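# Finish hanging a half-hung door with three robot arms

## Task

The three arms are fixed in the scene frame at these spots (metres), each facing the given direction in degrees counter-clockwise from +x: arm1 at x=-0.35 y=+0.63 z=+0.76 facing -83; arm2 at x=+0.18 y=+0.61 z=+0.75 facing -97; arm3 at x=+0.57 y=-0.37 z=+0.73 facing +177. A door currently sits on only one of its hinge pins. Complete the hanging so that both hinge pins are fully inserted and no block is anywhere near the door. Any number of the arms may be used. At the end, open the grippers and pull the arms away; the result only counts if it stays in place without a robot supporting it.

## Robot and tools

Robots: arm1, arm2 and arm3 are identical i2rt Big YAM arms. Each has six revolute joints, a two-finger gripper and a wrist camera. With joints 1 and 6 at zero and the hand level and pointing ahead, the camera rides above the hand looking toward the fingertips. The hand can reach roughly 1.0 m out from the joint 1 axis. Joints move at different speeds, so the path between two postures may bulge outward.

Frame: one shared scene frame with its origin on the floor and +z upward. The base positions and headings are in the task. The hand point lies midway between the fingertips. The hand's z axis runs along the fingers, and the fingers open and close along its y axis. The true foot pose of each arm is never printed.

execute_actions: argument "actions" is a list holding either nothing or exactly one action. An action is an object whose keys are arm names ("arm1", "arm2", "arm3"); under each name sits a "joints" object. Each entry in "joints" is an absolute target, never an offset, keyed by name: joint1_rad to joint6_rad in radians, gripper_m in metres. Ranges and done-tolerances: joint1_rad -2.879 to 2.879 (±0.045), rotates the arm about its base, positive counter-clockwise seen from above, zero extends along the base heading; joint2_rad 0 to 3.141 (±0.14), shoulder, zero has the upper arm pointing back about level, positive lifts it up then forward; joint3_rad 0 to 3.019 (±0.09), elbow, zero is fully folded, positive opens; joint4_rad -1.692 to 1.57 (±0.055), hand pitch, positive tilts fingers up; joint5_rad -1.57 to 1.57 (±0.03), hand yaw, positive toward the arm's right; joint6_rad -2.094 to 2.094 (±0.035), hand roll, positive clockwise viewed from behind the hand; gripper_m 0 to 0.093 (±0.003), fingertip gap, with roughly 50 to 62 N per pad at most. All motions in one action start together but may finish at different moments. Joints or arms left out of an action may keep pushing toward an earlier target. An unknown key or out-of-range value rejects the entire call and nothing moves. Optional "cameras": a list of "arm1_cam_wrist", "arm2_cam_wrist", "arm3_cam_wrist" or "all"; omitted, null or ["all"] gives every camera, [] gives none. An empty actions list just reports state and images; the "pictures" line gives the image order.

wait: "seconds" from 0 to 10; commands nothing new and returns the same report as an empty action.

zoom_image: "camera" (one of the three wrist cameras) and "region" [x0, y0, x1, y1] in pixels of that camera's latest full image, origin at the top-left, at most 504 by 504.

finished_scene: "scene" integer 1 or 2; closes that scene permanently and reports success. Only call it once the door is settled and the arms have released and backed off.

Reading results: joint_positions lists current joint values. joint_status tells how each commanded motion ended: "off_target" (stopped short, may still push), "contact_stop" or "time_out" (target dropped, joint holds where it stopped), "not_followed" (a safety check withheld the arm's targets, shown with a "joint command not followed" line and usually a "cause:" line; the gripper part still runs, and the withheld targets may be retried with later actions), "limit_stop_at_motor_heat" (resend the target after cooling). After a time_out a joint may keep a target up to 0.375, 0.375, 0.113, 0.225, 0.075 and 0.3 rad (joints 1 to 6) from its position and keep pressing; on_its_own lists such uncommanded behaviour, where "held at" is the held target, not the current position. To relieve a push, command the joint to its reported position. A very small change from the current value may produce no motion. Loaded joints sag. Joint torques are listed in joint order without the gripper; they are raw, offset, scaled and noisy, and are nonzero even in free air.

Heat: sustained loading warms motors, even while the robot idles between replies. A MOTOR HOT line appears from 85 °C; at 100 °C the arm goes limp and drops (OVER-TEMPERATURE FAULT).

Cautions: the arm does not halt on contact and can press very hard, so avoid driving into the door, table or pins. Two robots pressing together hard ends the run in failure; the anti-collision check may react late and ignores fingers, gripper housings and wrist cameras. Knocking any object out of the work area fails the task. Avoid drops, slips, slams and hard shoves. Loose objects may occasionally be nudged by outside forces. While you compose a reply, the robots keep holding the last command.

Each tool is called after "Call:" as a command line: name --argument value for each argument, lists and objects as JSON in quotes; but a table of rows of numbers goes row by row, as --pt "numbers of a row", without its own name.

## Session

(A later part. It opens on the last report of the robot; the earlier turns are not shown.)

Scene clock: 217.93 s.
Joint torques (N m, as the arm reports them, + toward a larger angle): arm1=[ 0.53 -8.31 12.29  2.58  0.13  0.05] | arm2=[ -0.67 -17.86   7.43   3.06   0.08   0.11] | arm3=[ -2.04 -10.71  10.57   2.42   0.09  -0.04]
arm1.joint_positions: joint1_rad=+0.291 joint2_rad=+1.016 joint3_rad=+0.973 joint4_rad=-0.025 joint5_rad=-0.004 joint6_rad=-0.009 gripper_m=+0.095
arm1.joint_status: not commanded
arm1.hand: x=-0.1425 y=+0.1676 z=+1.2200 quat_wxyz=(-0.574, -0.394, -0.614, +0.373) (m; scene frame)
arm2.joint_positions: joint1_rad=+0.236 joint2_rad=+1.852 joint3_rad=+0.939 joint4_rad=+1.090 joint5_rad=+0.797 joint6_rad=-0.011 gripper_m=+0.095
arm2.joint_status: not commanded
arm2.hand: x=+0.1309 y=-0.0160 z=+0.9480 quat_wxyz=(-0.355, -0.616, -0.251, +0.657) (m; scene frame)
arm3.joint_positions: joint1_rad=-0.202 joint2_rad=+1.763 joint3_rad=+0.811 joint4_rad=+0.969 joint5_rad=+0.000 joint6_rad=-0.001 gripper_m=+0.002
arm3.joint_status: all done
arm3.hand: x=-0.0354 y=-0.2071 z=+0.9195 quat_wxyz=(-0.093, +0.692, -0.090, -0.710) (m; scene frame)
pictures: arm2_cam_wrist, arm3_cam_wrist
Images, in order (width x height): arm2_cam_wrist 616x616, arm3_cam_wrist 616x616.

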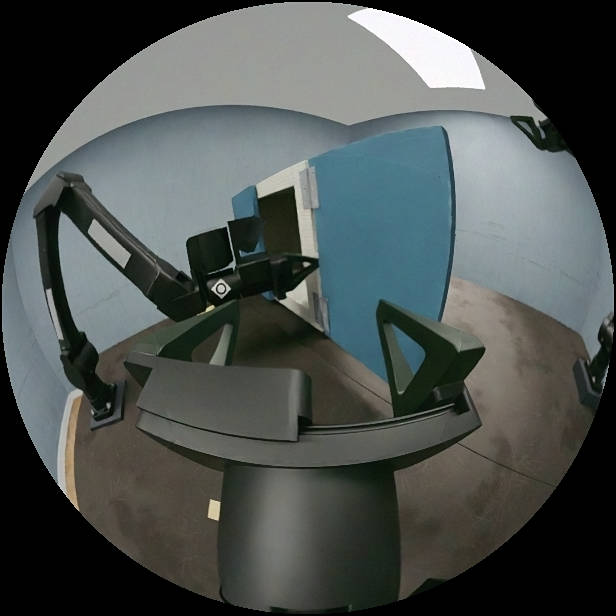

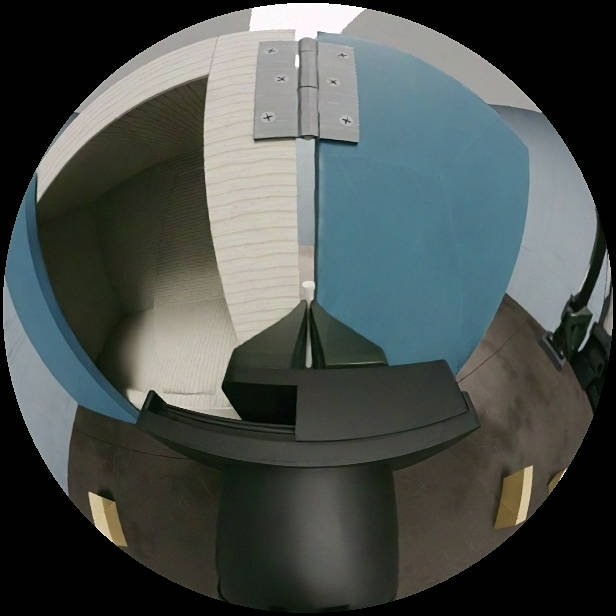

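Call:
execute_actions --actions '[{"arm3":{"joints":{"joint2_rad":1.812}}}]' --cameras '["arm2_cam_wrist","arm3_cam_wrist"]'

Call:
zoom_image --camera "arm2_cam_wrist" --region '[305, 250, 335, 310]'

Call:
zoom_image --camera "arm3_cam_wrist" --region '[270, 260, 350, 380]'

Scene clock: 226.73 s.
Joint torques (N m, as the arm reports them, + toward a larger angle): arm1=[ 0.62 -8.3  12.29  2.56  0.14  0.06] | arm2=[ -0.3  -17.88   7.44   3.04   0.09   0.11] | arm3=[-2.05 -9.66 10.46  1.91  0.08 -0.03]
arm1.joint_positions: joint1_rad=+0.291 joint2_rad=+1.016 joint3_rad=+0.973 joint4_rad=-0.025 joint5_rad=-0.004 joint6_rad=-0.009 gripper_m=+0.095
arm1.joint_status: not commanded
arm1.hand: x=-0.1425 y=+0.1676 z=+1.2200 quat_wxyz=(-0.574, -0.394, -0.614, +0.373) (m; scene frame)
arm2.joint_positions: joint1_rad=+0.236 joint2_rad=+1.852 joint3_rad=+0.939 joint4_rad=+1.090 joint5_rad=+0.797 joint6_rad=-0.011 gripper_m=+0.095
arm2.joint_status: not commanded
arm2.hand: x=+0.1309 y=-0.0160 z=+0.9480 quat_wxyz=(-0.355, -0.616, -0.251, +0.657) (m; scene frame)
arm3.joint_positions: joint1_rad=-0.202 joint2_rad=+1.771 joint3_rad=+0.811 joint4_rad=+0.982 joint5_rad=+0.001 joint6_rad=-0.001 gripper_m=+0.002
arm3.joint_status: all done
arm3.hand: x=-0.0359 y=-0.2069 z=+0.9183 quat_wxyz=(-0.093, +0.690, -0.090, -0.712) (m; scene frame)
pictures: arm2_cam_wrist, arm3_cam_wrist
Images, in order (width x height): arm2_cam_wrist 616x616, arm3_cam_wrist 616x616.

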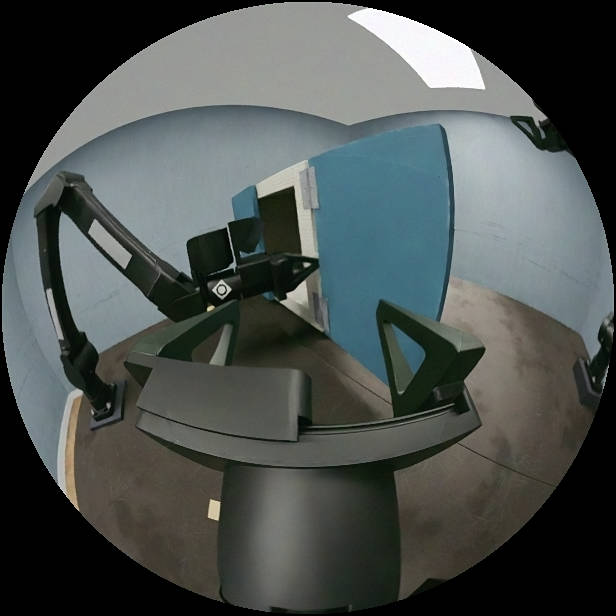

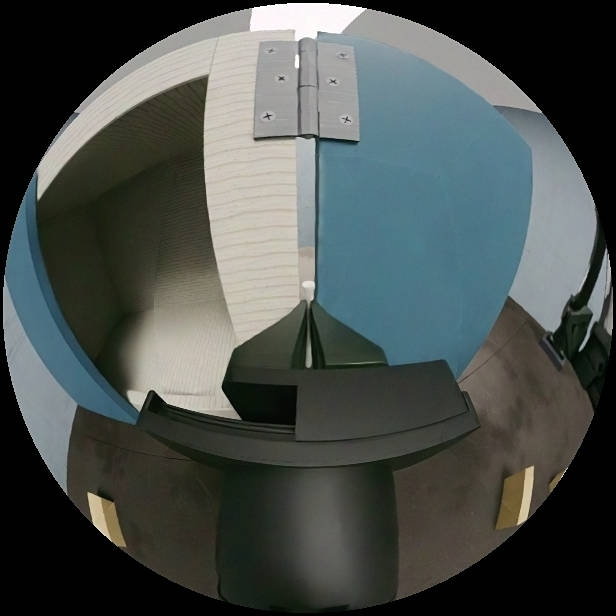

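Region (305, 250, 335, 310) of arm2_cam_wrist's 616x616 image, scaled by 8.400, with more detail than that image has.

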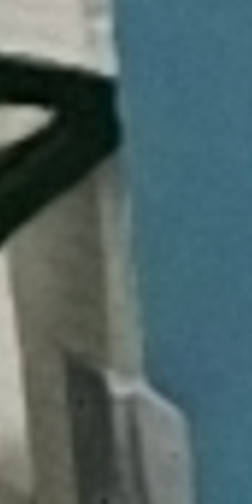

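Region (270, 260, 350, 380) of arm3_cam_wrist's 616x616 image, scaled by 4.200, with more detail than that image has.

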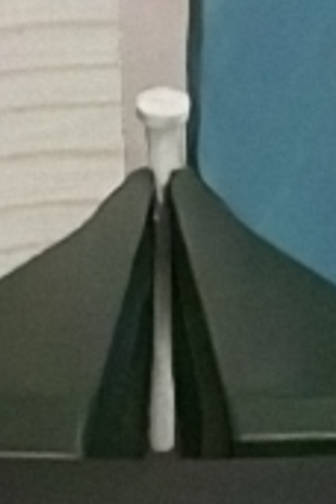

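Call:
execute_actions --actions '[{"arm3":{"joints":{"joint2_rad":1.725,"joint3_rad":0.80,"joint4_rad":0.925}}}]' --cameras '["arm2_cam_wrist","arm3_cam_wrist"]'

Call:
zoom_image --camera "arm2_cam_wrist" --region '[305, 250, 335, 310]'

Scene clock: 237.23 s.
Joint torques (N m, as the arm reports them, + toward a larger angle): arm1=[ 0.64 -8.34 12.29  2.53  0.14  0.06] | arm2=[ -0.49 -17.93   7.44   3.05   0.08   0.11] | arm3=[ -2.1  -13.     7.48   1.65   0.07  -0.03]
arm1.joint_positions: joint1_rad=+0.291 joint2_rad=+1.016 joint3_rad=+0.973 joint4_rad=-0.025 joint5_rad=-0.004 joint6_rad=-0.009 gripper_m=+0.095
arm1.joint_status: not commanded
arm1.hand: x=-0.1425 y=+0.1676 z=+1.2200 quat_wxyz=(-0.574, -0.394, -0.614, +0.373) (m; scene frame)
arm2.joint_positions: joint1_rad=+0.236 joint2_rad=+1.852 joint3_rad=+0.939 joint4_rad=+1.090 joint5_rad=+0.797 joint6_rad=-0.011 gripper_m=+0.095
arm2.joint_status: not commanded
arm2.hand: x=+0.1309 y=-0.0160 z=+0.9480 quat_wxyz=(-0.355, -0.616, -0.251, +0.657) (m; scene frame)
arm3.joint_positions: joint1_rad=-0.202 joint2_rad=+1.733 joint3_rad=+0.800 joint4_rad=+0.935 joint5_rad=+0.001 joint6_rad=-0.001 gripper_m=+0.002
arm3.joint_status: all done
arm3.hand: x=-0.0307 y=-0.2083 z=+0.9247 quat_wxyz=(-0.092, +0.697, -0.091, -0.705) (m; scene frame)
pictures: arm2_cam_wrist, arm3_cam_wrist
Images, in order (width x height): arm2_cam_wrist 616x616, arm3_cam_wrist 616x616.

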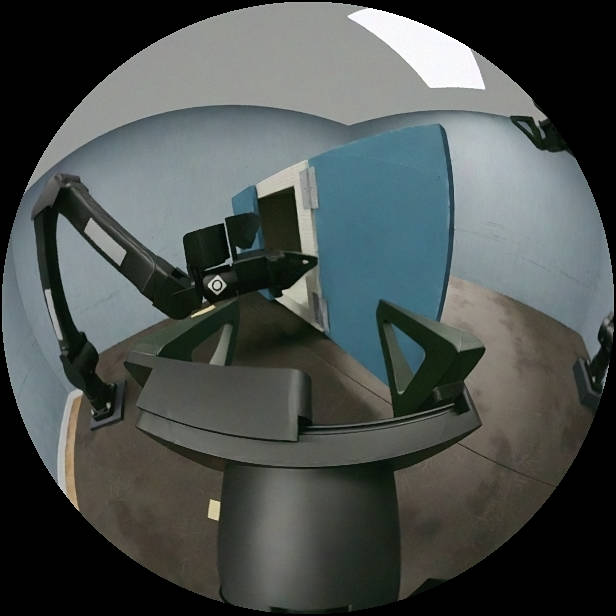

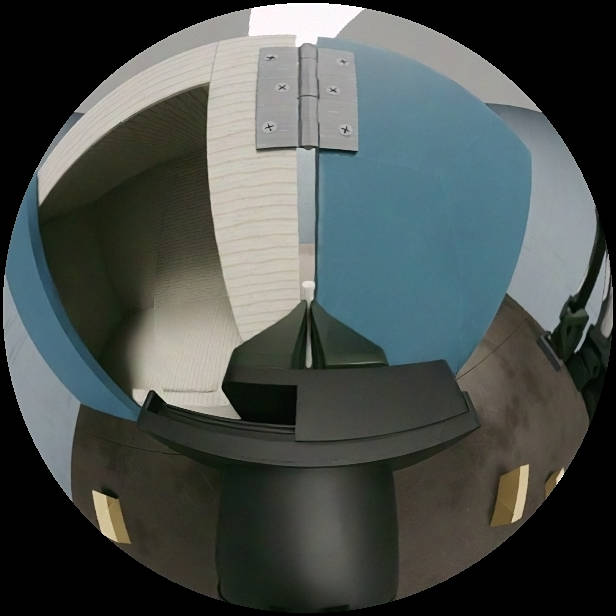

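Region (305, 250, 335, 310) of arm2_cam_wrist's 616x616 image, scaled by 8.400, with more detail than that image has.

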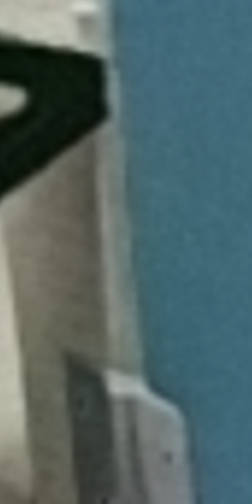

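Call:
execute_actions --actions '[{"arm3":{"joints":{"joint2_rad":1.78,"joint4_rad":0.96}}}]' --cameras '["arm2_cam_wrist","arm3_cam_wrist"]'

Call:
zoom_image --camera "arm2_cam_wrist" --region '[305, 250, 335, 310]'

Scene clock: 246.70 s.
Joint torques (N m, as the arm reports them, + toward a larger angle): arm1=[ 0.54 -8.28 12.29  2.55  0.14  0.05] | arm2=[ -0.81 -17.94   7.39   3.04   0.09   0.12] | arm3=[ -2.14 -11.94   7.25   2.65   0.03  -0.02]
arm1.joint_positions: joint1_rad=+0.291 joint2_rad=+1.016 joint3_rad=+0.973 joint4_rad=-0.025 joint5_rad=-0.004 joint6_rad=-0.009 gripper_m=+0.095
arm1.joint_status: not commanded
arm1.hand: x=-0.1425 y=+0.1676 z=+1.2200 quat_wxyz=(-0.574, -0.394, -0.614, +0.373) (m; scene frame)
arm2.joint_positions: joint1_rad=+0.236 joint2_rad=+1.852 joint3_rad=+0.939 joint4_rad=+1.090 joint5_rad=+0.797 joint6_rad=-0.011 gripper_m=+0.095
arm2.joint_status: not commanded
arm2.hand: x=+0.1309 y=-0.0160 z=+0.9480 quat_wxyz=(-0.355, -0.616, -0.251, +0.657) (m; scene frame)
arm3.joint_positions: joint1_rad=-0.203 joint2_rad=+1.769 joint3_rad=+0.800 joint4_rad=+0.943 joint5_rad=+0.002 joint6_rad=-0.003 gripper_m=+0.002
arm3.joint_status: all done
arm3.hand: x=-0.0323 y=-0.2072 z=+0.9046 quat_wxyz=(-0.092, +0.707, -0.092, -0.695) (m; scene frame)
pictures: arm2_cam_wrist, arm3_cam_wrist
Images, in order (width x height): arm2_cam_wrist 616x616, arm3_cam_wrist 616x616.

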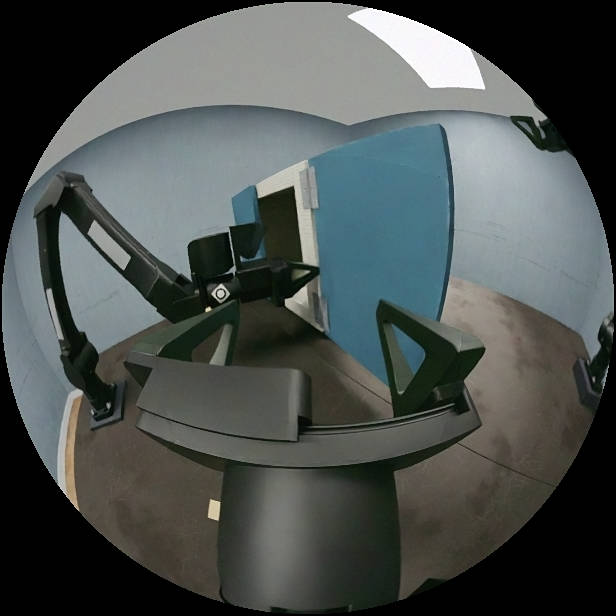

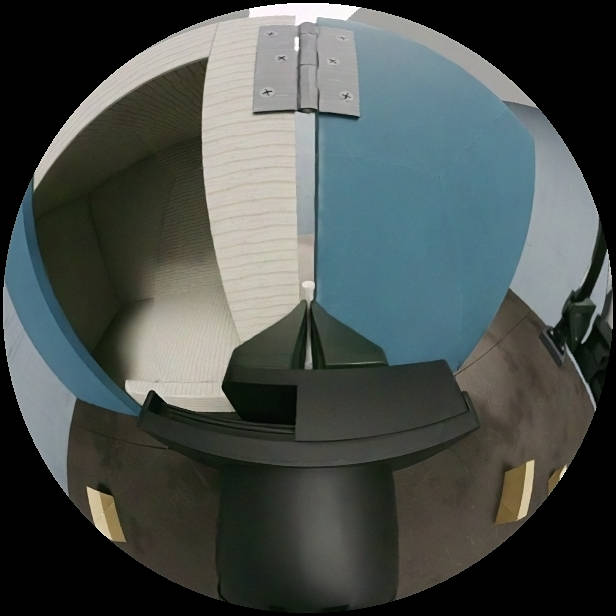

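Region (305, 250, 335, 310) of arm2_cam_wrist's 616x616 image, scaled by 8.400, with more detail than that image has.

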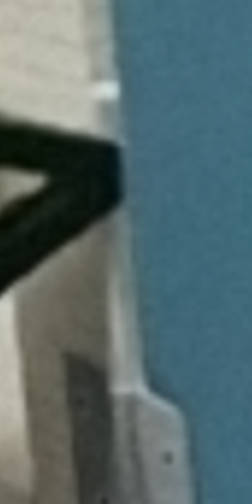

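Call:
execute_actions --actions '[{"arm3":{"joints":{"gripper_m":0.015,"joint2_rad":1.769}},"arm1":{"joints":{"joint1_rad":0.65,"joint3_rad":1.09,"joint4_rad":0.625,"joint5_rad":0.89,"gripper_m":0.07}},"arm2":{"joints":{"joint1_rad":0.33,"joint5_rad":0.95}}}]' --cameras '["arm3_cam_wrist"]'

Scene clock: 291.80 s.
Joint torques (N m, as the arm reports them, + toward a larger angle): arm1=[ 0.32 -7.21 15.14  1.68 -0.16  0.01] | arm2=[ -1.21 -17.69   7.31   3.     0.07   0.13] | arm3=[ -1.54 -12.67   7.34   2.65  -0.14  -0.02]
arm1.joint_positions: joint1_rad=+0.645 joint2_rad=+1.016 joint3_rad=+1.018 joint4_rad=+0.606 joint5_rad=+0.886 joint6_rad=-0.008 gripper_m=+0.070
arm1.joint_status: all done
arm1.hand: x=-0.1575 y=+0.2424 z=+1.3576 quat_wxyz=(-0.660, -0.512, -0.239, +0.496) (m; scene frame)
arm2.joint_positions: joint1_rad=+0.337 joint2_rad=+1.852 joint3_rad=+0.939 joint4_rad=+1.090 joint5_rad=+0.947 joint6_rad=-0.010 gripper_m=+0.095
arm2.joint_status: all done
arm2.hand: x=+0.1739 y=-0.0026 z=+0.9446 quat_wxyz=(-0.342, -0.631, -0.233, +0.657) (m; scene frame)
arm3.joint_positions: joint1_rad=-0.209 joint2_rad=+1.769 joint3_rad=+0.799 joint4_rad=+0.943 joint5_rad=+0.005 joint6_rad=-0.003 gripper_m=+0.015
arm3.joint_status: all done
arm3.hand: x=-0.0309 y=-0.2030 z=+0.9045 quat_wxyz=(-0.096, +0.707, -0.095, -0.695) (m; scene frame)
pictures: arm3_cam_wrist
Images, in order (width x height): arm3_cam_wrist 616x616.

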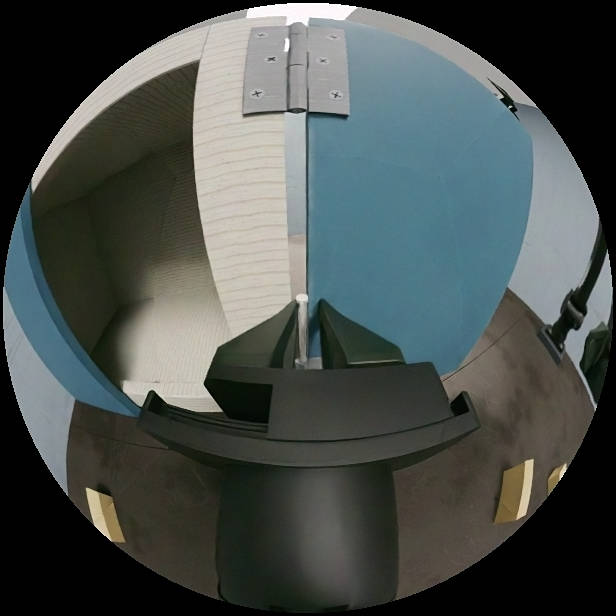

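Call:
execute_actions --actions '[{"arm3":{"joints":{"joint1_rad":-0.2,"joint2_rad":1.69,"joint3_rad":0.71,"joint4_rad":0.99,"joint5_rad":0}},"arm1":{"joints":{"joint2_rad":1.68,"joint3_rad":1.10,"joint4_rad":0.625}}}]'

Call:
zoom_image --camera "arm3_cam_wrist" --region '[260, 250, 360, 380]'

Scene clock: 303.63 s.
Joint torques (N m, as the arm reports them, + toward a larger angle): arm1=[  0.28 -17.8   11.48   1.67   0.1    0.05] | arm2=[ -0.99 -18.17   7.31   2.95   0.07   0.12] | arm3=[ -0.88 -11.7    7.39   2.63   0.01  -0.01]
arm1.joint_positions: joint1_rad=+0.645 joint2_rad=+1.704 joint3_rad=+1.062 joint4_rad=+0.617 joint5_rad=+0.887 joint6_rad=-0.008 gripper_m=+0.070
arm1.joint_status: all done
arm1.hand: x=-0.0057 y=+0.0877 z=+1.0291 quat_wxyz=(-0.461, -0.526, -0.480, +0.529) (m; scene frame)
arm2.joint_positions: joint1_rad=+0.337 joint2_rad=+1.852 joint3_rad=+0.939 joint4_rad=+1.090 joint5_rad=+0.947 joint6_rad=-0.010 gripper_m=+0.095
arm2.joint_status: not commanded
arm2.hand: x=+0.1739 y=-0.0026 z=+0.9446 quat_wxyz=(-0.342, -0.631, -0.233, +0.657) (m; scene frame)
arm3.joint_positions: joint1_rad=-0.209 joint2_rad=+1.692 joint3_rad=+0.707 joint4_rad=+0.974 joint5_rad=+0.002 joint6_rad=-0.003 gripper_m=+0.015
arm3.joint_status: all done
arm3.hand: x=+0.0006 y=-0.2120 z=+0.9146 quat_wxyz=(-0.096, +0.701, -0.094, -0.700) (m; scene frame)
pictures: arm1_cam_wrist, arm2_cam_wrist, arm3_cam_wrist
Images, in order (width x height): arm1_cam_wrist 616x616, arm2_cam_wrist 616x616, arm3_cam_wrist 616x616.

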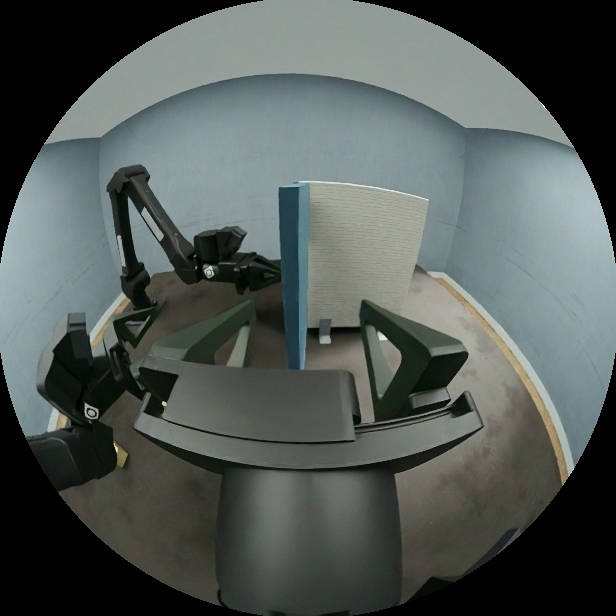

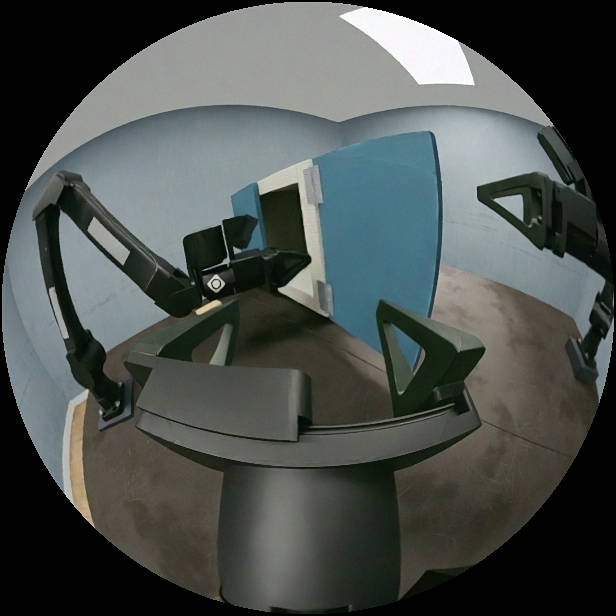

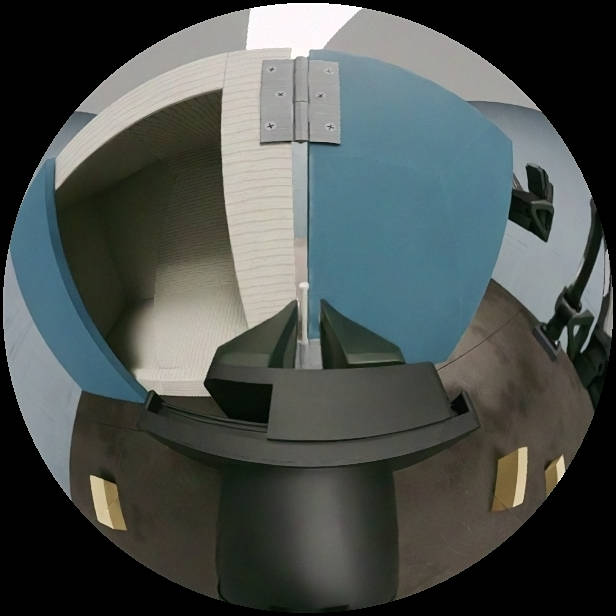

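Region (260, 250, 360, 380) of arm3_cam_wrist's 616x616 image, scaled by 3.877, with more detail than that image has; it fills the left 388 columns of this view, and the rest is white.

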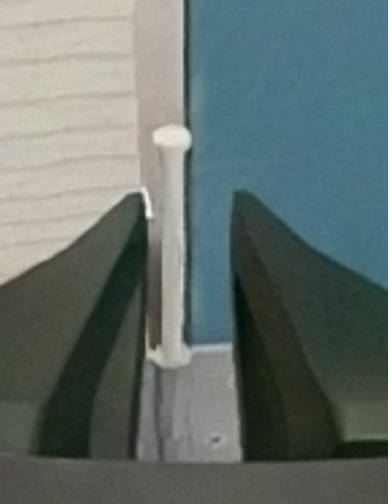

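Call:
execute_actions --actions '[{"arm3":{"joints":{"joint5_rad":-0.02}},"arm1":{"joints":{"joint1_rad":0.605,"joint2_rad":1.78,"joint3_rad":1.23,"joint4_rad":0.575,"joint5_rad":0.87,"gripper_m":0.09}}}]' --cameras '[]'

Call:
execute_actions --actions '[{"arm1":{"joints":{"joint1_rad":0.555,"joint2_rad":1.865,"joint3_rad":1.35,"joint4_rad":0.54,"joint5_rad":0.86}}}]' --cameras '["arm1_cam_wrist","arm2_cam_wrist"]'

Scene clock: 321.37 s.
Joint torques (N m, as the arm reports them, + toward a larger angle): arm1=[ -0.01 -16.49  13.52   0.99  -0.12   0.05] | arm2=[ -0.89 -17.75   7.4    3.04   0.08   0.1 ] | arm3=[ -0.86 -11.61   7.38   2.62   0.01  -0.01]
arm1.joint_positions: joint1_rad=+0.612 joint2_rad=+1.771 joint3_rad=+1.167 joint4_rad=+0.585 joint5_rad=+0.873 joint6_rad=-0.008 gripper_m=+0.090
arm1.joint_status: all done
arm1.hand: x=+0.0008 y=+0.0522 z=+1.0332 quat_wxyz=(-0.458, -0.531, -0.473, +0.533) (m; scene frame)
arm2.joint_positions: joint1_rad=+0.337 joint2_rad=+1.852 joint3_rad=+0.939 joint4_rad=+1.090 joint5_rad=+0.947 joint6_rad=-0.010 gripper_m=+0.095
arm2.joint_status: not commanded
arm2.hand: x=+0.1739 y=-0.0026 z=+0.9446 quat_wxyz=(-0.342, -0.631, -0.233, +0.657) (m; scene frame)
arm3.joint_positions: joint1_rad=-0.209 joint2_rad=+1.692 joint3_rad=+0.707 joint4_rad=+0.974 joint5_rad=-0.018 joint6_rad=-0.003 gripper_m=+0.015
arm3.joint_status: all done
arm3.hand: x=-0.0004 y=-0.2155 z=+0.9146 quat_wxyz=(-0.088, +0.702, -0.087, -0.701) (m; scene frame)
pictures: none
No camera images: the call's "cameras" was empty. Leave "cameras" out to get every camera's image.

Scene clock: 322.23 s.
Joint torques (N m, as the arm reports them, + toward a larger angle): arm1=[ -0.07 -18.08  13.99   1.05  -0.14   0.05] | arm2=[ -0.9  -17.86   7.42   2.9    0.06   0.1 ] | arm3=[ -0.75 -11.62   7.39   2.62   0.    -0.01]
arm1.joint_positions: joint1_rad=+0.557 joint2_rad=+1.859 joint3_rad=+1.282 joint4_rad=+0.549 joint5_rad=+0.863 joint6_rad=-0.008 gripper_m=+0.090
arm1.joint_status: all done
arm1.hand: x=-0.0065 y=+0.0051 z=+1.0262 quat_wxyz=(-0.443, -0.541, -0.464, +0.543) (m; scene frame)
arm2.joint_positions: joint1_rad=+0.337 joint2_rad=+1.852 joint3_rad=+0.939 joint4_rad=+1.090 joint5_rad=+0.947 joint6_rad=-0.010 gripper_m=+0.095
arm2.joint_status: not commanded
arm2.hand: x=+0.1739 y=-0.0026 z=+0.9446 quat_wxyz=(-0.342, -0.631, -0.233, +0.657) (m; scene frame)
arm3.joint_positions: joint1_rad=-0.209 joint2_rad=+1.692 joint3_rad=+0.707 joint4_rad=+0.974 joint5_rad=-0.018 joint6_rad=-0.003 gripper_m=+0.015
arm3.joint_status: not commanded
arm3.hand: x=-0.0004 y=-0.2155 z=+0.9146 quat_wxyz=(-0.088, +0.702, -0.087, -0.701) (m; scene frame)
pictures: arm1_cam_wrist, arm2_cam_wrist
Images, in order (width x height): arm1_cam_wrist 616x616, arm2_cam_wrist 616x616.

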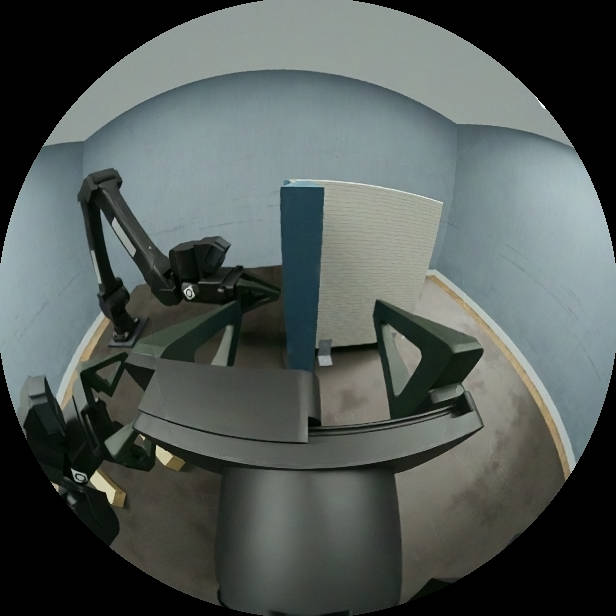

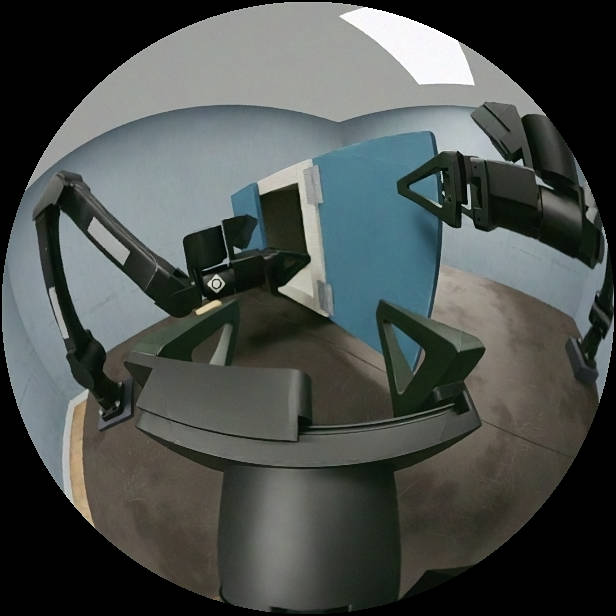

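Call:
execute_actions --actions '[{"arm1":{"joints":{"gripper_m":0.0}}}]' --cameras '[]'

Call:
execute_actions --actions '[{"arm1":{"joints":{"joint2_rad":1.80,"joint3_rad":1.36,"joint4_rad":0.59}}}]' --cameras '["arm3_cam_wrist"]'

Call:
zoom_image --camera "arm3_cam_wrist" --region '[260, 250, 360, 380]'

Scene clock: 329.17 s.
Joint torques (N m, as the arm reports them, + toward a larger angle): arm1=[ -0.09 -17.77  13.82   1.05   0.24  -0.05] | arm2=[ -0.59 -17.7    7.38   2.99   0.07   0.11] | arm3=[ -0.75 -11.55   7.39   2.63   0.01  -0.02]
arm1.joint_positions: joint1_rad=+0.557 joint2_rad=+1.859 joint3_rad=+1.283 joint4_rad=+0.549 joint5_rad=+0.853 joint6_rad=+0.001 gripper_m=+0.015
arm1.joint_status: gripper_m off_target (ended at +0.015, target +0.000)
arm1.hand: x=-0.0047 y=+0.0047 z=+1.0265 quat_wxyz=(-0.448, -0.541, -0.464, +0.539) (m; scene frame)
arm2.joint_positions: joint1_rad=+0.337 joint2_rad=+1.852 joint3_rad=+0.939 joint4_rad=+1.090 joint5_rad=+0.947 joint6_rad=-0.010 gripper_m=+0.095
arm2.joint_status: not commanded
arm2.hand: x=+0.1739 y=-0.0026 z=+0.9446 quat_wxyz=(-0.342, -0.631, -0.233, +0.657) (m; scene frame)
arm3.joint_positions: joint1_rad=-0.209 joint2_rad=+1.692 joint3_rad=+0.707 joint4_rad=+0.974 joint5_rad=-0.018 joint6_rad=-0.003 gripper_m=+0.015
arm3.joint_status: not commanded
arm3.hand: x=-0.0004 y=-0.2155 z=+0.9146 quat_wxyz=(-0.088, +0.702, -0.087, -0.701) (m; scene frame)
pictures: none
No camera images: the call's "cameras" was empty. Leave "cameras" out to get every camera's image.

Scene clock: 329.73 s.
Joint torques (N m, as the arm reports them, + toward a larger angle): arm1=[ -0.24 -23.36  14.65   2.82   0.24  -0.06] | arm2=[ -0.82 -17.6    7.4    2.93   0.07   0.12] | arm3=[ -0.74 -11.62   7.38   2.63   0.    -0.02]
arm1.joint_positions: joint1_rad=+0.557 joint2_rad=+1.859 joint3_rad=+1.283 joint4_rad=+0.554 joint5_rad=+0.853 joint6_rad=+0.001 gripper_m=+0.015
arm1.joint_status: all done
arm1.hand: x=-0.0046 y=+0.0047 z=+1.0274 quat_wxyz=(-0.450, -0.541, -0.463, +0.539) (m; scene frame)
arm2.joint_positions: joint1_rad=+0.337 joint2_rad=+1.852 joint3_rad=+0.939 joint4_rad=+1.090 joint5_rad=+0.947 joint6_rad=-0.010 gripper_m=+0.095
arm2.joint_status: not commanded
arm2.hand: x=+0.1739 y=-0.0026 z=+0.9446 quat_wxyz=(-0.342, -0.631, -0.233, +0.657) (m; scene frame)
arm3.joint_positions: joint1_rad=-0.209 joint2_rad=+1.692 joint3_rad=+0.707 joint4_rad=+0.974 joint5_rad=-0.018 joint6_rad=-0.003 gripper_m=+0.015
arm3.joint_status: not commanded
arm3.hand: x=-0.0004 y=-0.2155 z=+0.9146 quat_wxyz=(-0.088, +0.702, -0.087, -0.701) (m; scene frame)
pictures: arm3_cam_wrist
Images, in order (width x height): arm3_cam_wrist 616x616.

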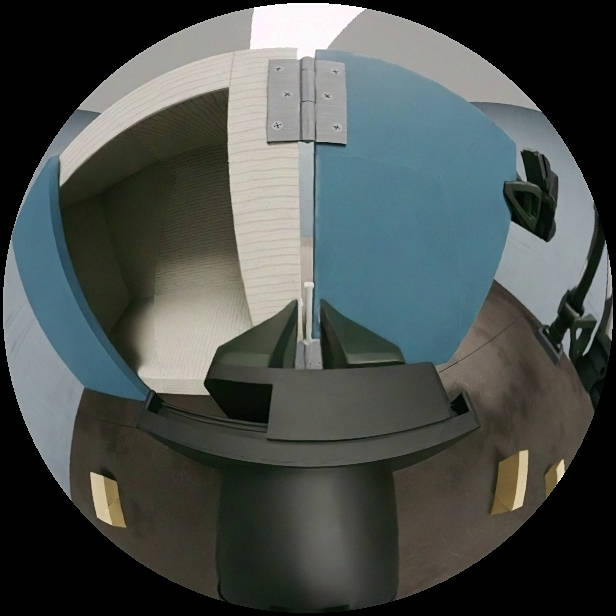

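Region (260, 250, 360, 380) of arm3_cam_wrist's 616x616 image, scaled by 3.877, with more detail than that image has; it fills the left 388 columns of this view, and the rest is white.

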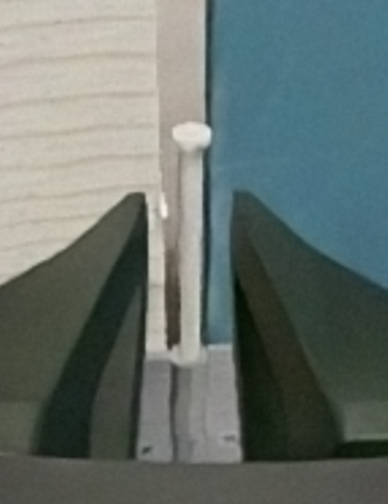

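Call:
execute_actions --actions '[{"arm1":{"joints":{"joint2_rad":1.77,"joint3_rad":1.39,"joint4_rad":0.61}}}]' --cameras '["arm3_cam_wrist"]'

Call:
zoom_image --camera "arm3_cam_wrist" --region '[260, 250, 360, 380]'

Scene clock: 337.03 s.
Joint torques (N m, as the arm reports them, + toward a larger angle): arm1=[ -0.15 -25.72  16.95   3.38   0.24  -0.05] | arm2=[ -1.12 -17.88   7.41   3.06   0.07   0.1 ] | arm3=[ -0.77 -11.68   7.37   2.62   0.    -0.02]
arm1.joint_positions: joint1_rad=+0.557 joint2_rad=+1.859 joint3_rad=+1.283 joint4_rad=+0.559 joint5_rad=+0.853 joint6_rad=+0.001 gripper_m=+0.015
arm1.joint_status: joint3_rad time_out (moved +0.000 of +0.107); the others done
arm1.on_its_own: joint3_rad reads +1.283 and still pushes toward +1.390 since a time_out
arm1.hand: x=-0.0046 y=+0.0047 z=+1.0285 quat_wxyz=(-0.452, -0.541, -0.461, +0.539) (m; scene frame)
arm2.joint_positions: joint1_rad=+0.337 joint2_rad=+1.852 joint3_rad=+0.939 joint4_rad=+1.090 joint5_rad=+0.947 joint6_rad=-0.010 gripper_m=+0.095
arm2.joint_status: not commanded
arm2.hand: x=+0.1739 y=-0.0026 z=+0.9446 quat_wxyz=(-0.342, -0.631, -0.233, +0.657) (m; scene frame)
arm3.joint_positions: joint1_rad=-0.209 joint2_rad=+1.692 joint3_rad=+0.707 joint4_rad=+0.974 joint5_rad=-0.018 joint6_rad=-0.003 gripper_m=+0.015
arm3.joint_status: not commanded
arm3.hand: x=-0.0004 y=-0.2155 z=+0.9146 quat_wxyz=(-0.088, +0.702, -0.087, -0.701) (m; scene frame)
pictures: arm3_cam_wrist
Images, in order (width x height): arm3_cam_wrist 616x616.

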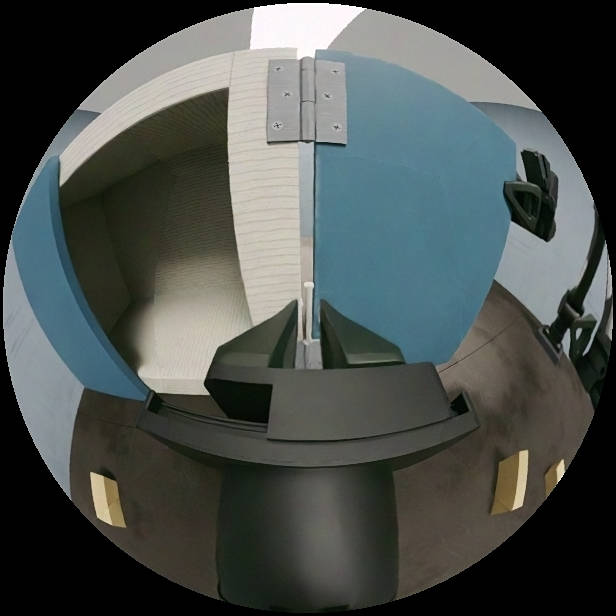

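Region (260, 250, 360, 380) of arm3_cam_wrist's 616x616 image, scaled by 3.877, with more detail than that image has; it fills the left 388 columns of this view, and the rest is white.

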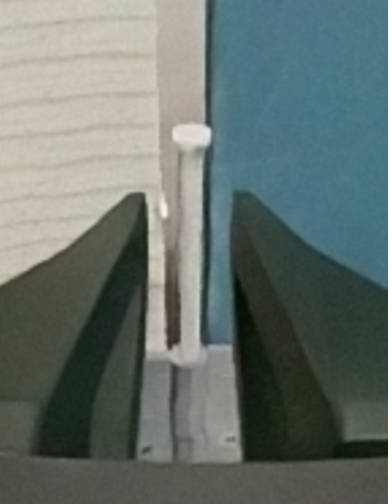

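Call:
execute_actions --actions '[{"arm1":{"joints":{"joint2_rad":1.745,"joint3_rad":1.37}},"arm3":{"joints":{"gripper_m":0.0,"joint2_rad":1.65,"joint3_rad":0.78}}}]' --cameras '[]'

Call:
execute_actions --actions '[{"arm3":{"joints":{"joint2_rad":1.72,"joint3_rad":0.858,"joint4_rad":0.866}}}]' --cameras '["arm2_cam_wrist","arm3_cam_wrist"]'

Call:
zoom_image --camera "arm2_cam_wrist" --region '[290, 230, 350, 320]'

Scene clock: 353.83 s.
Joint torques (N m, as the arm reports them, + toward a larger angle): arm1=[ -0.29 -27.49  15.43   3.37   0.27  -0.07] | arm2=[ -1.07 -17.62   7.49   2.93   0.08   0.12] | arm3=[ -0.8  -11.37  10.06   2.54   0.01  -0.02]
arm1.joint_positions: joint1_rad=+0.557 joint2_rad=+1.856 joint3_rad=+1.283 joint4_rad=+0.559 joint5_rad=+0.853 joint6_rad=+0.001 gripper_m=+0.015
arm1.joint_status: all done
arm1.hand: x=-0.0048 y=+0.0049 z=+1.0303 quat_wxyz=(-0.453, -0.541, -0.460, +0.539) (m; scene frame)
arm2.joint_positions: joint1_rad=+0.337 joint2_rad=+1.852 joint3_rad=+0.939 joint4_rad=+1.090 joint5_rad=+0.947 joint6_rad=-0.010 gripper_m=+0.095
arm2.joint_status: not commanded
arm2.hand: x=+0.1739 y=-0.0026 z=+0.9446 quat_wxyz=(-0.342, -0.631, -0.233, +0.657) (m; scene frame)
arm3.joint_positions: joint1_rad=-0.209 joint2_rad=+1.652 joint3_rad=+0.752 joint4_rad=+0.975 joint5_rad=-0.018 joint6_rad=-0.003 gripper_m=+0.001
arm3.joint_status: all done
arm3.hand: x=-0.0103 y=-0.2127 z=+0.9595 quat_wxyz=(-0.093, +0.671, -0.082, -0.731) (m; scene frame)
pictures: none
No camera images: the call's "cameras" was empty. Leave "cameras" out to get every camera's image.

Scene clock: 354.60 s.
Joint torques (N m, as the arm reports them, + toward a larger angle): arm1=[ -0.21 -27.58  15.41   3.35   0.26  -0.07] | arm2=[ -0.78 -17.8    7.34   3.06   0.08   0.12] | arm3=[ -0.74 -11.83  10.41   1.61   0.01  -0.01]
arm1.joint_positions: joint1_rad=+0.557 joint2_rad=+1.856 joint3_rad=+1.283 joint4_rad=+0.559 joint5_rad=+0.853 joint6_rad=+0.001 gripper_m=+0.015
arm1.joint_status: not commanded
arm1.hand: x=-0.0048 y=+0.0049 z=+1.0303 quat_wxyz=(-0.453, -0.541, -0.460, +0.539) (m; scene frame)
arm2.joint_positions: joint1_rad=+0.337 joint2_rad=+1.852 joint3_rad=+0.939 joint4_rad=+1.090 joint5_rad=+0.947 joint6_rad=-0.010 gripper_m=+0.095
arm2.joint_status: not commanded
arm2.hand: x=+0.1739 y=-0.0026 z=+0.9446 quat_wxyz=(-0.342, -0.631, -0.233, +0.657) (m; scene frame)
arm3.joint_positions: joint1_rad=-0.209 joint2_rad=+1.711 joint3_rad=+0.827 joint4_rad=+0.877 joint5_rad=-0.018 joint6_rad=-0.003 gripper_m=+0.001
arm3.joint_status: all done
arm3.hand: x=-0.0369 y=-0.2055 z=+0.9364 quat_wxyz=(-0.089, +0.701, -0.086, -0.702) (m; scene frame)
pictures: arm2_cam_wrist, arm3_cam_wrist
Images, in order (width x height): arm2_cam_wrist 616x616, arm3_cam_wrist 616x616.

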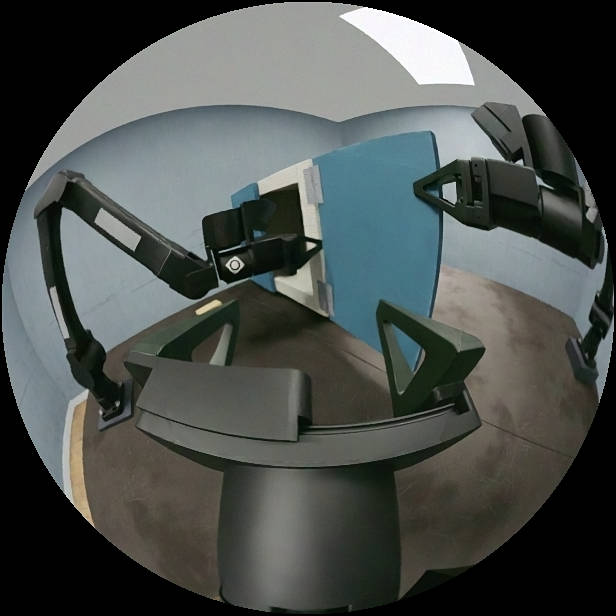

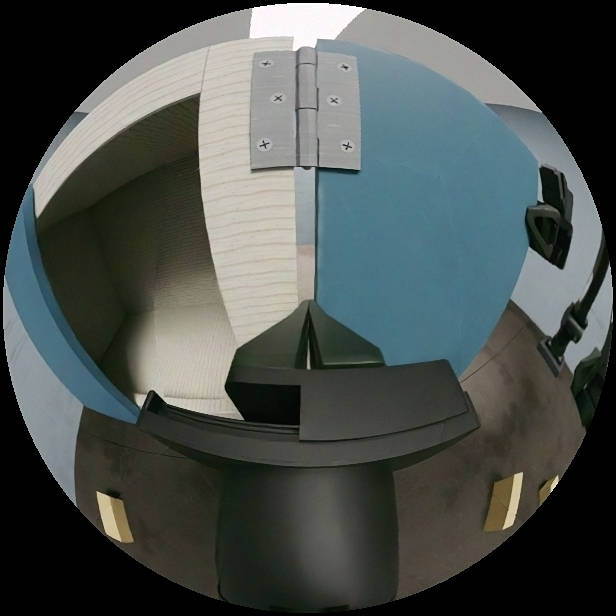

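Region (290, 230, 350, 320) of arm2_cam_wrist's 616x616 image, scaled by 5.600, with more detail than that image has.

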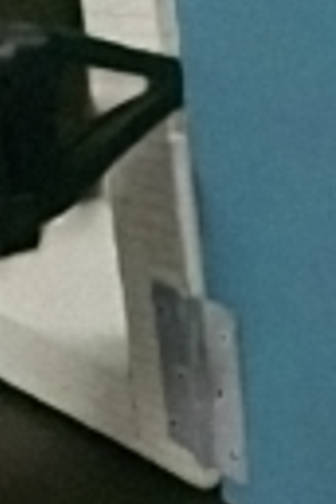

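Call:
execute_actions --actions '[{"arm3":{"joints":{"joint2_rad":1.80,"joint3_rad":0.812,"joint4_rad":0.98,"joint5_rad":-0.028}}}]' --cameras '["arm2_cam_wrist"]'

Call:
zoom_image --camera "arm2_cam_wrist" --region '[290, 230, 350, 320]'

Scene clock: 365.37 s.
Joint torques (N m, as the arm reports them, + toward a larger angle): arm1=[ -0.18 -27.65  15.36   3.37   0.29  -0.06] | arm2=[ -1.27 -17.95   7.33   3.06   0.05   0.12] | arm3=[ -0.73 -12.12   7.2    2.73   0.    -0.02]
arm1.joint_positions: joint1_rad=+0.557 joint2_rad=+1.856 joint3_rad=+1.283 joint4_rad=+0.559 joint5_rad=+0.852 joint6_rad=+0.001 gripper_m=+0.015
arm1.joint_status: not commanded
arm1.hand: x=-0.0047 y=+0.0049 z=+1.0303 quat_wxyz=(-0.454, -0.541, -0.460, +0.539) (m; scene frame)
arm2.joint_positions: joint1_rad=+0.337 joint2_rad=+1.852 joint3_rad=+0.939 joint4_rad=+1.090 joint5_rad=+0.947 joint6_rad=-0.010 gripper_m=+0.095
arm2.joint_status: not commanded
arm2.hand: x=+0.1739 y=-0.0026 z=+0.9446 quat_wxyz=(-0.342, -0.631, -0.233, +0.657) (m; scene frame)
arm3.joint_positions: joint1_rad=-0.209 joint2_rad=+1.789 joint3_rad=+0.812 joint4_rad=+0.962 joint5_rad=-0.026 joint6_rad=-0.003 gripper_m=+0.001
arm3.joint_status: all done
arm3.hand: x=-0.0370 y=-0.2068 z=+0.9027 quat_wxyz=(-0.085, +0.704, -0.084, -0.700) (m; scene frame)
pictures: arm2_cam_wrist
Images, in order (width x height): arm2_cam_wrist 616x616.

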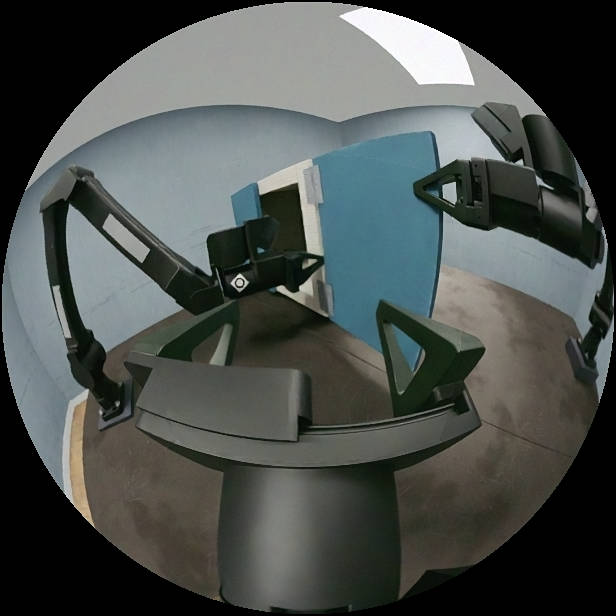

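Region (290, 230, 350, 320) of arm2_cam_wrist's 616x616 image, scaled by 5.600, with more detail than that image has.

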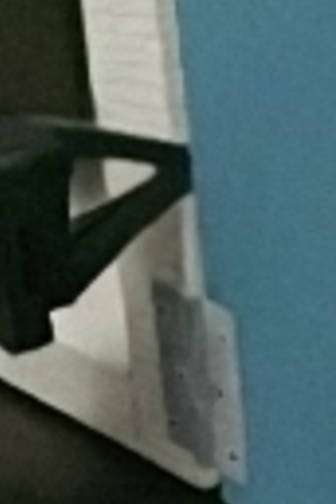

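Going down freely. Finish the press.

Call:
execute_actions --actions '[{"arm3":{"joints":{"joint2_rad":1.90,"joint3_rad":0.80,"joint4_rad":1.075}}}]' --cameras '["arm2_cam_wrist"]'

Call:
zoom_image --camera "arm2_cam_wrist" --region '[290, 230, 350, 320]'

Scene clock: 375.40 s.
Joint torques (N m, as the arm reports them, + toward a larger angle): arm1=[ -0.23 -27.71  15.42   3.36   0.3   -0.07] | arm2=[ -0.99 -17.91   7.48   2.96   0.07   0.11] | arm3=[ -0.83 -12.55   6.18   2.42   0.01  -0.01]
arm1.joint_positions: joint1_rad=+0.557 joint2_rad=+1.856 joint3_rad=+1.283 joint4_rad=+0.559 joint5_rad=+0.852 joint6_rad=+0.001 gripper_m=+0.015
arm1.joint_status: not commanded
arm1.hand: x=-0.0047 y=+0.0049 z=+1.0303 quat_wxyz=(-0.454, -0.541, -0.460, +0.539) (m; scene frame)
arm2.joint_positions: joint1_rad=+0.337 joint2_rad=+1.852 joint3_rad=+0.939 joint4_rad=+1.090 joint5_rad=+0.947 joint6_rad=-0.010 gripper_m=+0.095
arm2.joint_status: not commanded
arm2.hand: x=+0.1739 y=-0.0026 z=+0.9446 quat_wxyz=(-0.342, -0.631, -0.233, +0.657) (m; scene frame)
arm3.joint_positions: joint1_rad=-0.209 joint2_rad=+1.888 joint3_rad=+0.802 joint4_rad=+1.065 joint5_rad=-0.026 joint6_rad=-0.003 gripper_m=+0.001
arm3.joint_status: all done
arm3.hand: x=-0.0361 y=-0.2071 z=+0.8635 quat_wxyz=(-0.085, +0.706, -0.084, -0.698) (m; scene frame)
pictures: arm2_cam_wrist
Images, in order (width x height): arm2_cam_wrist 616x616.

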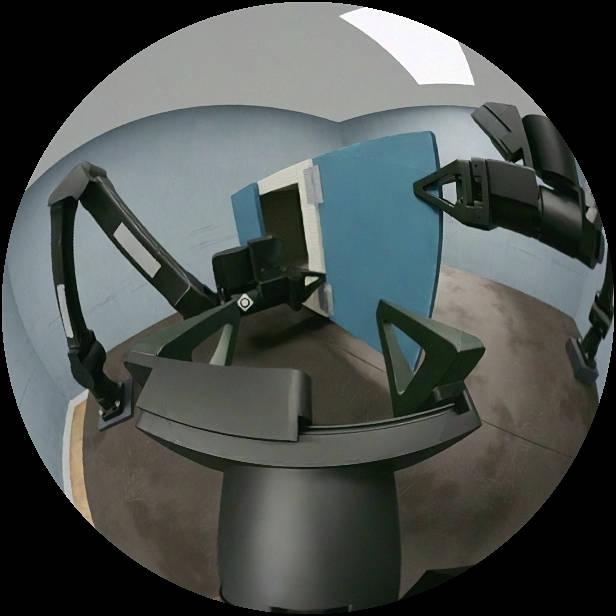

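Region (290, 230, 350, 320) of arm2_cam_wrist's 616x616 image, scaled by 5.600, with more detail than that image has.

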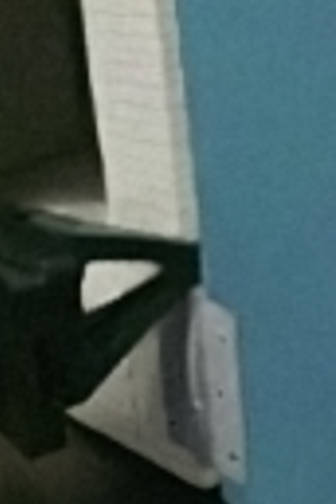

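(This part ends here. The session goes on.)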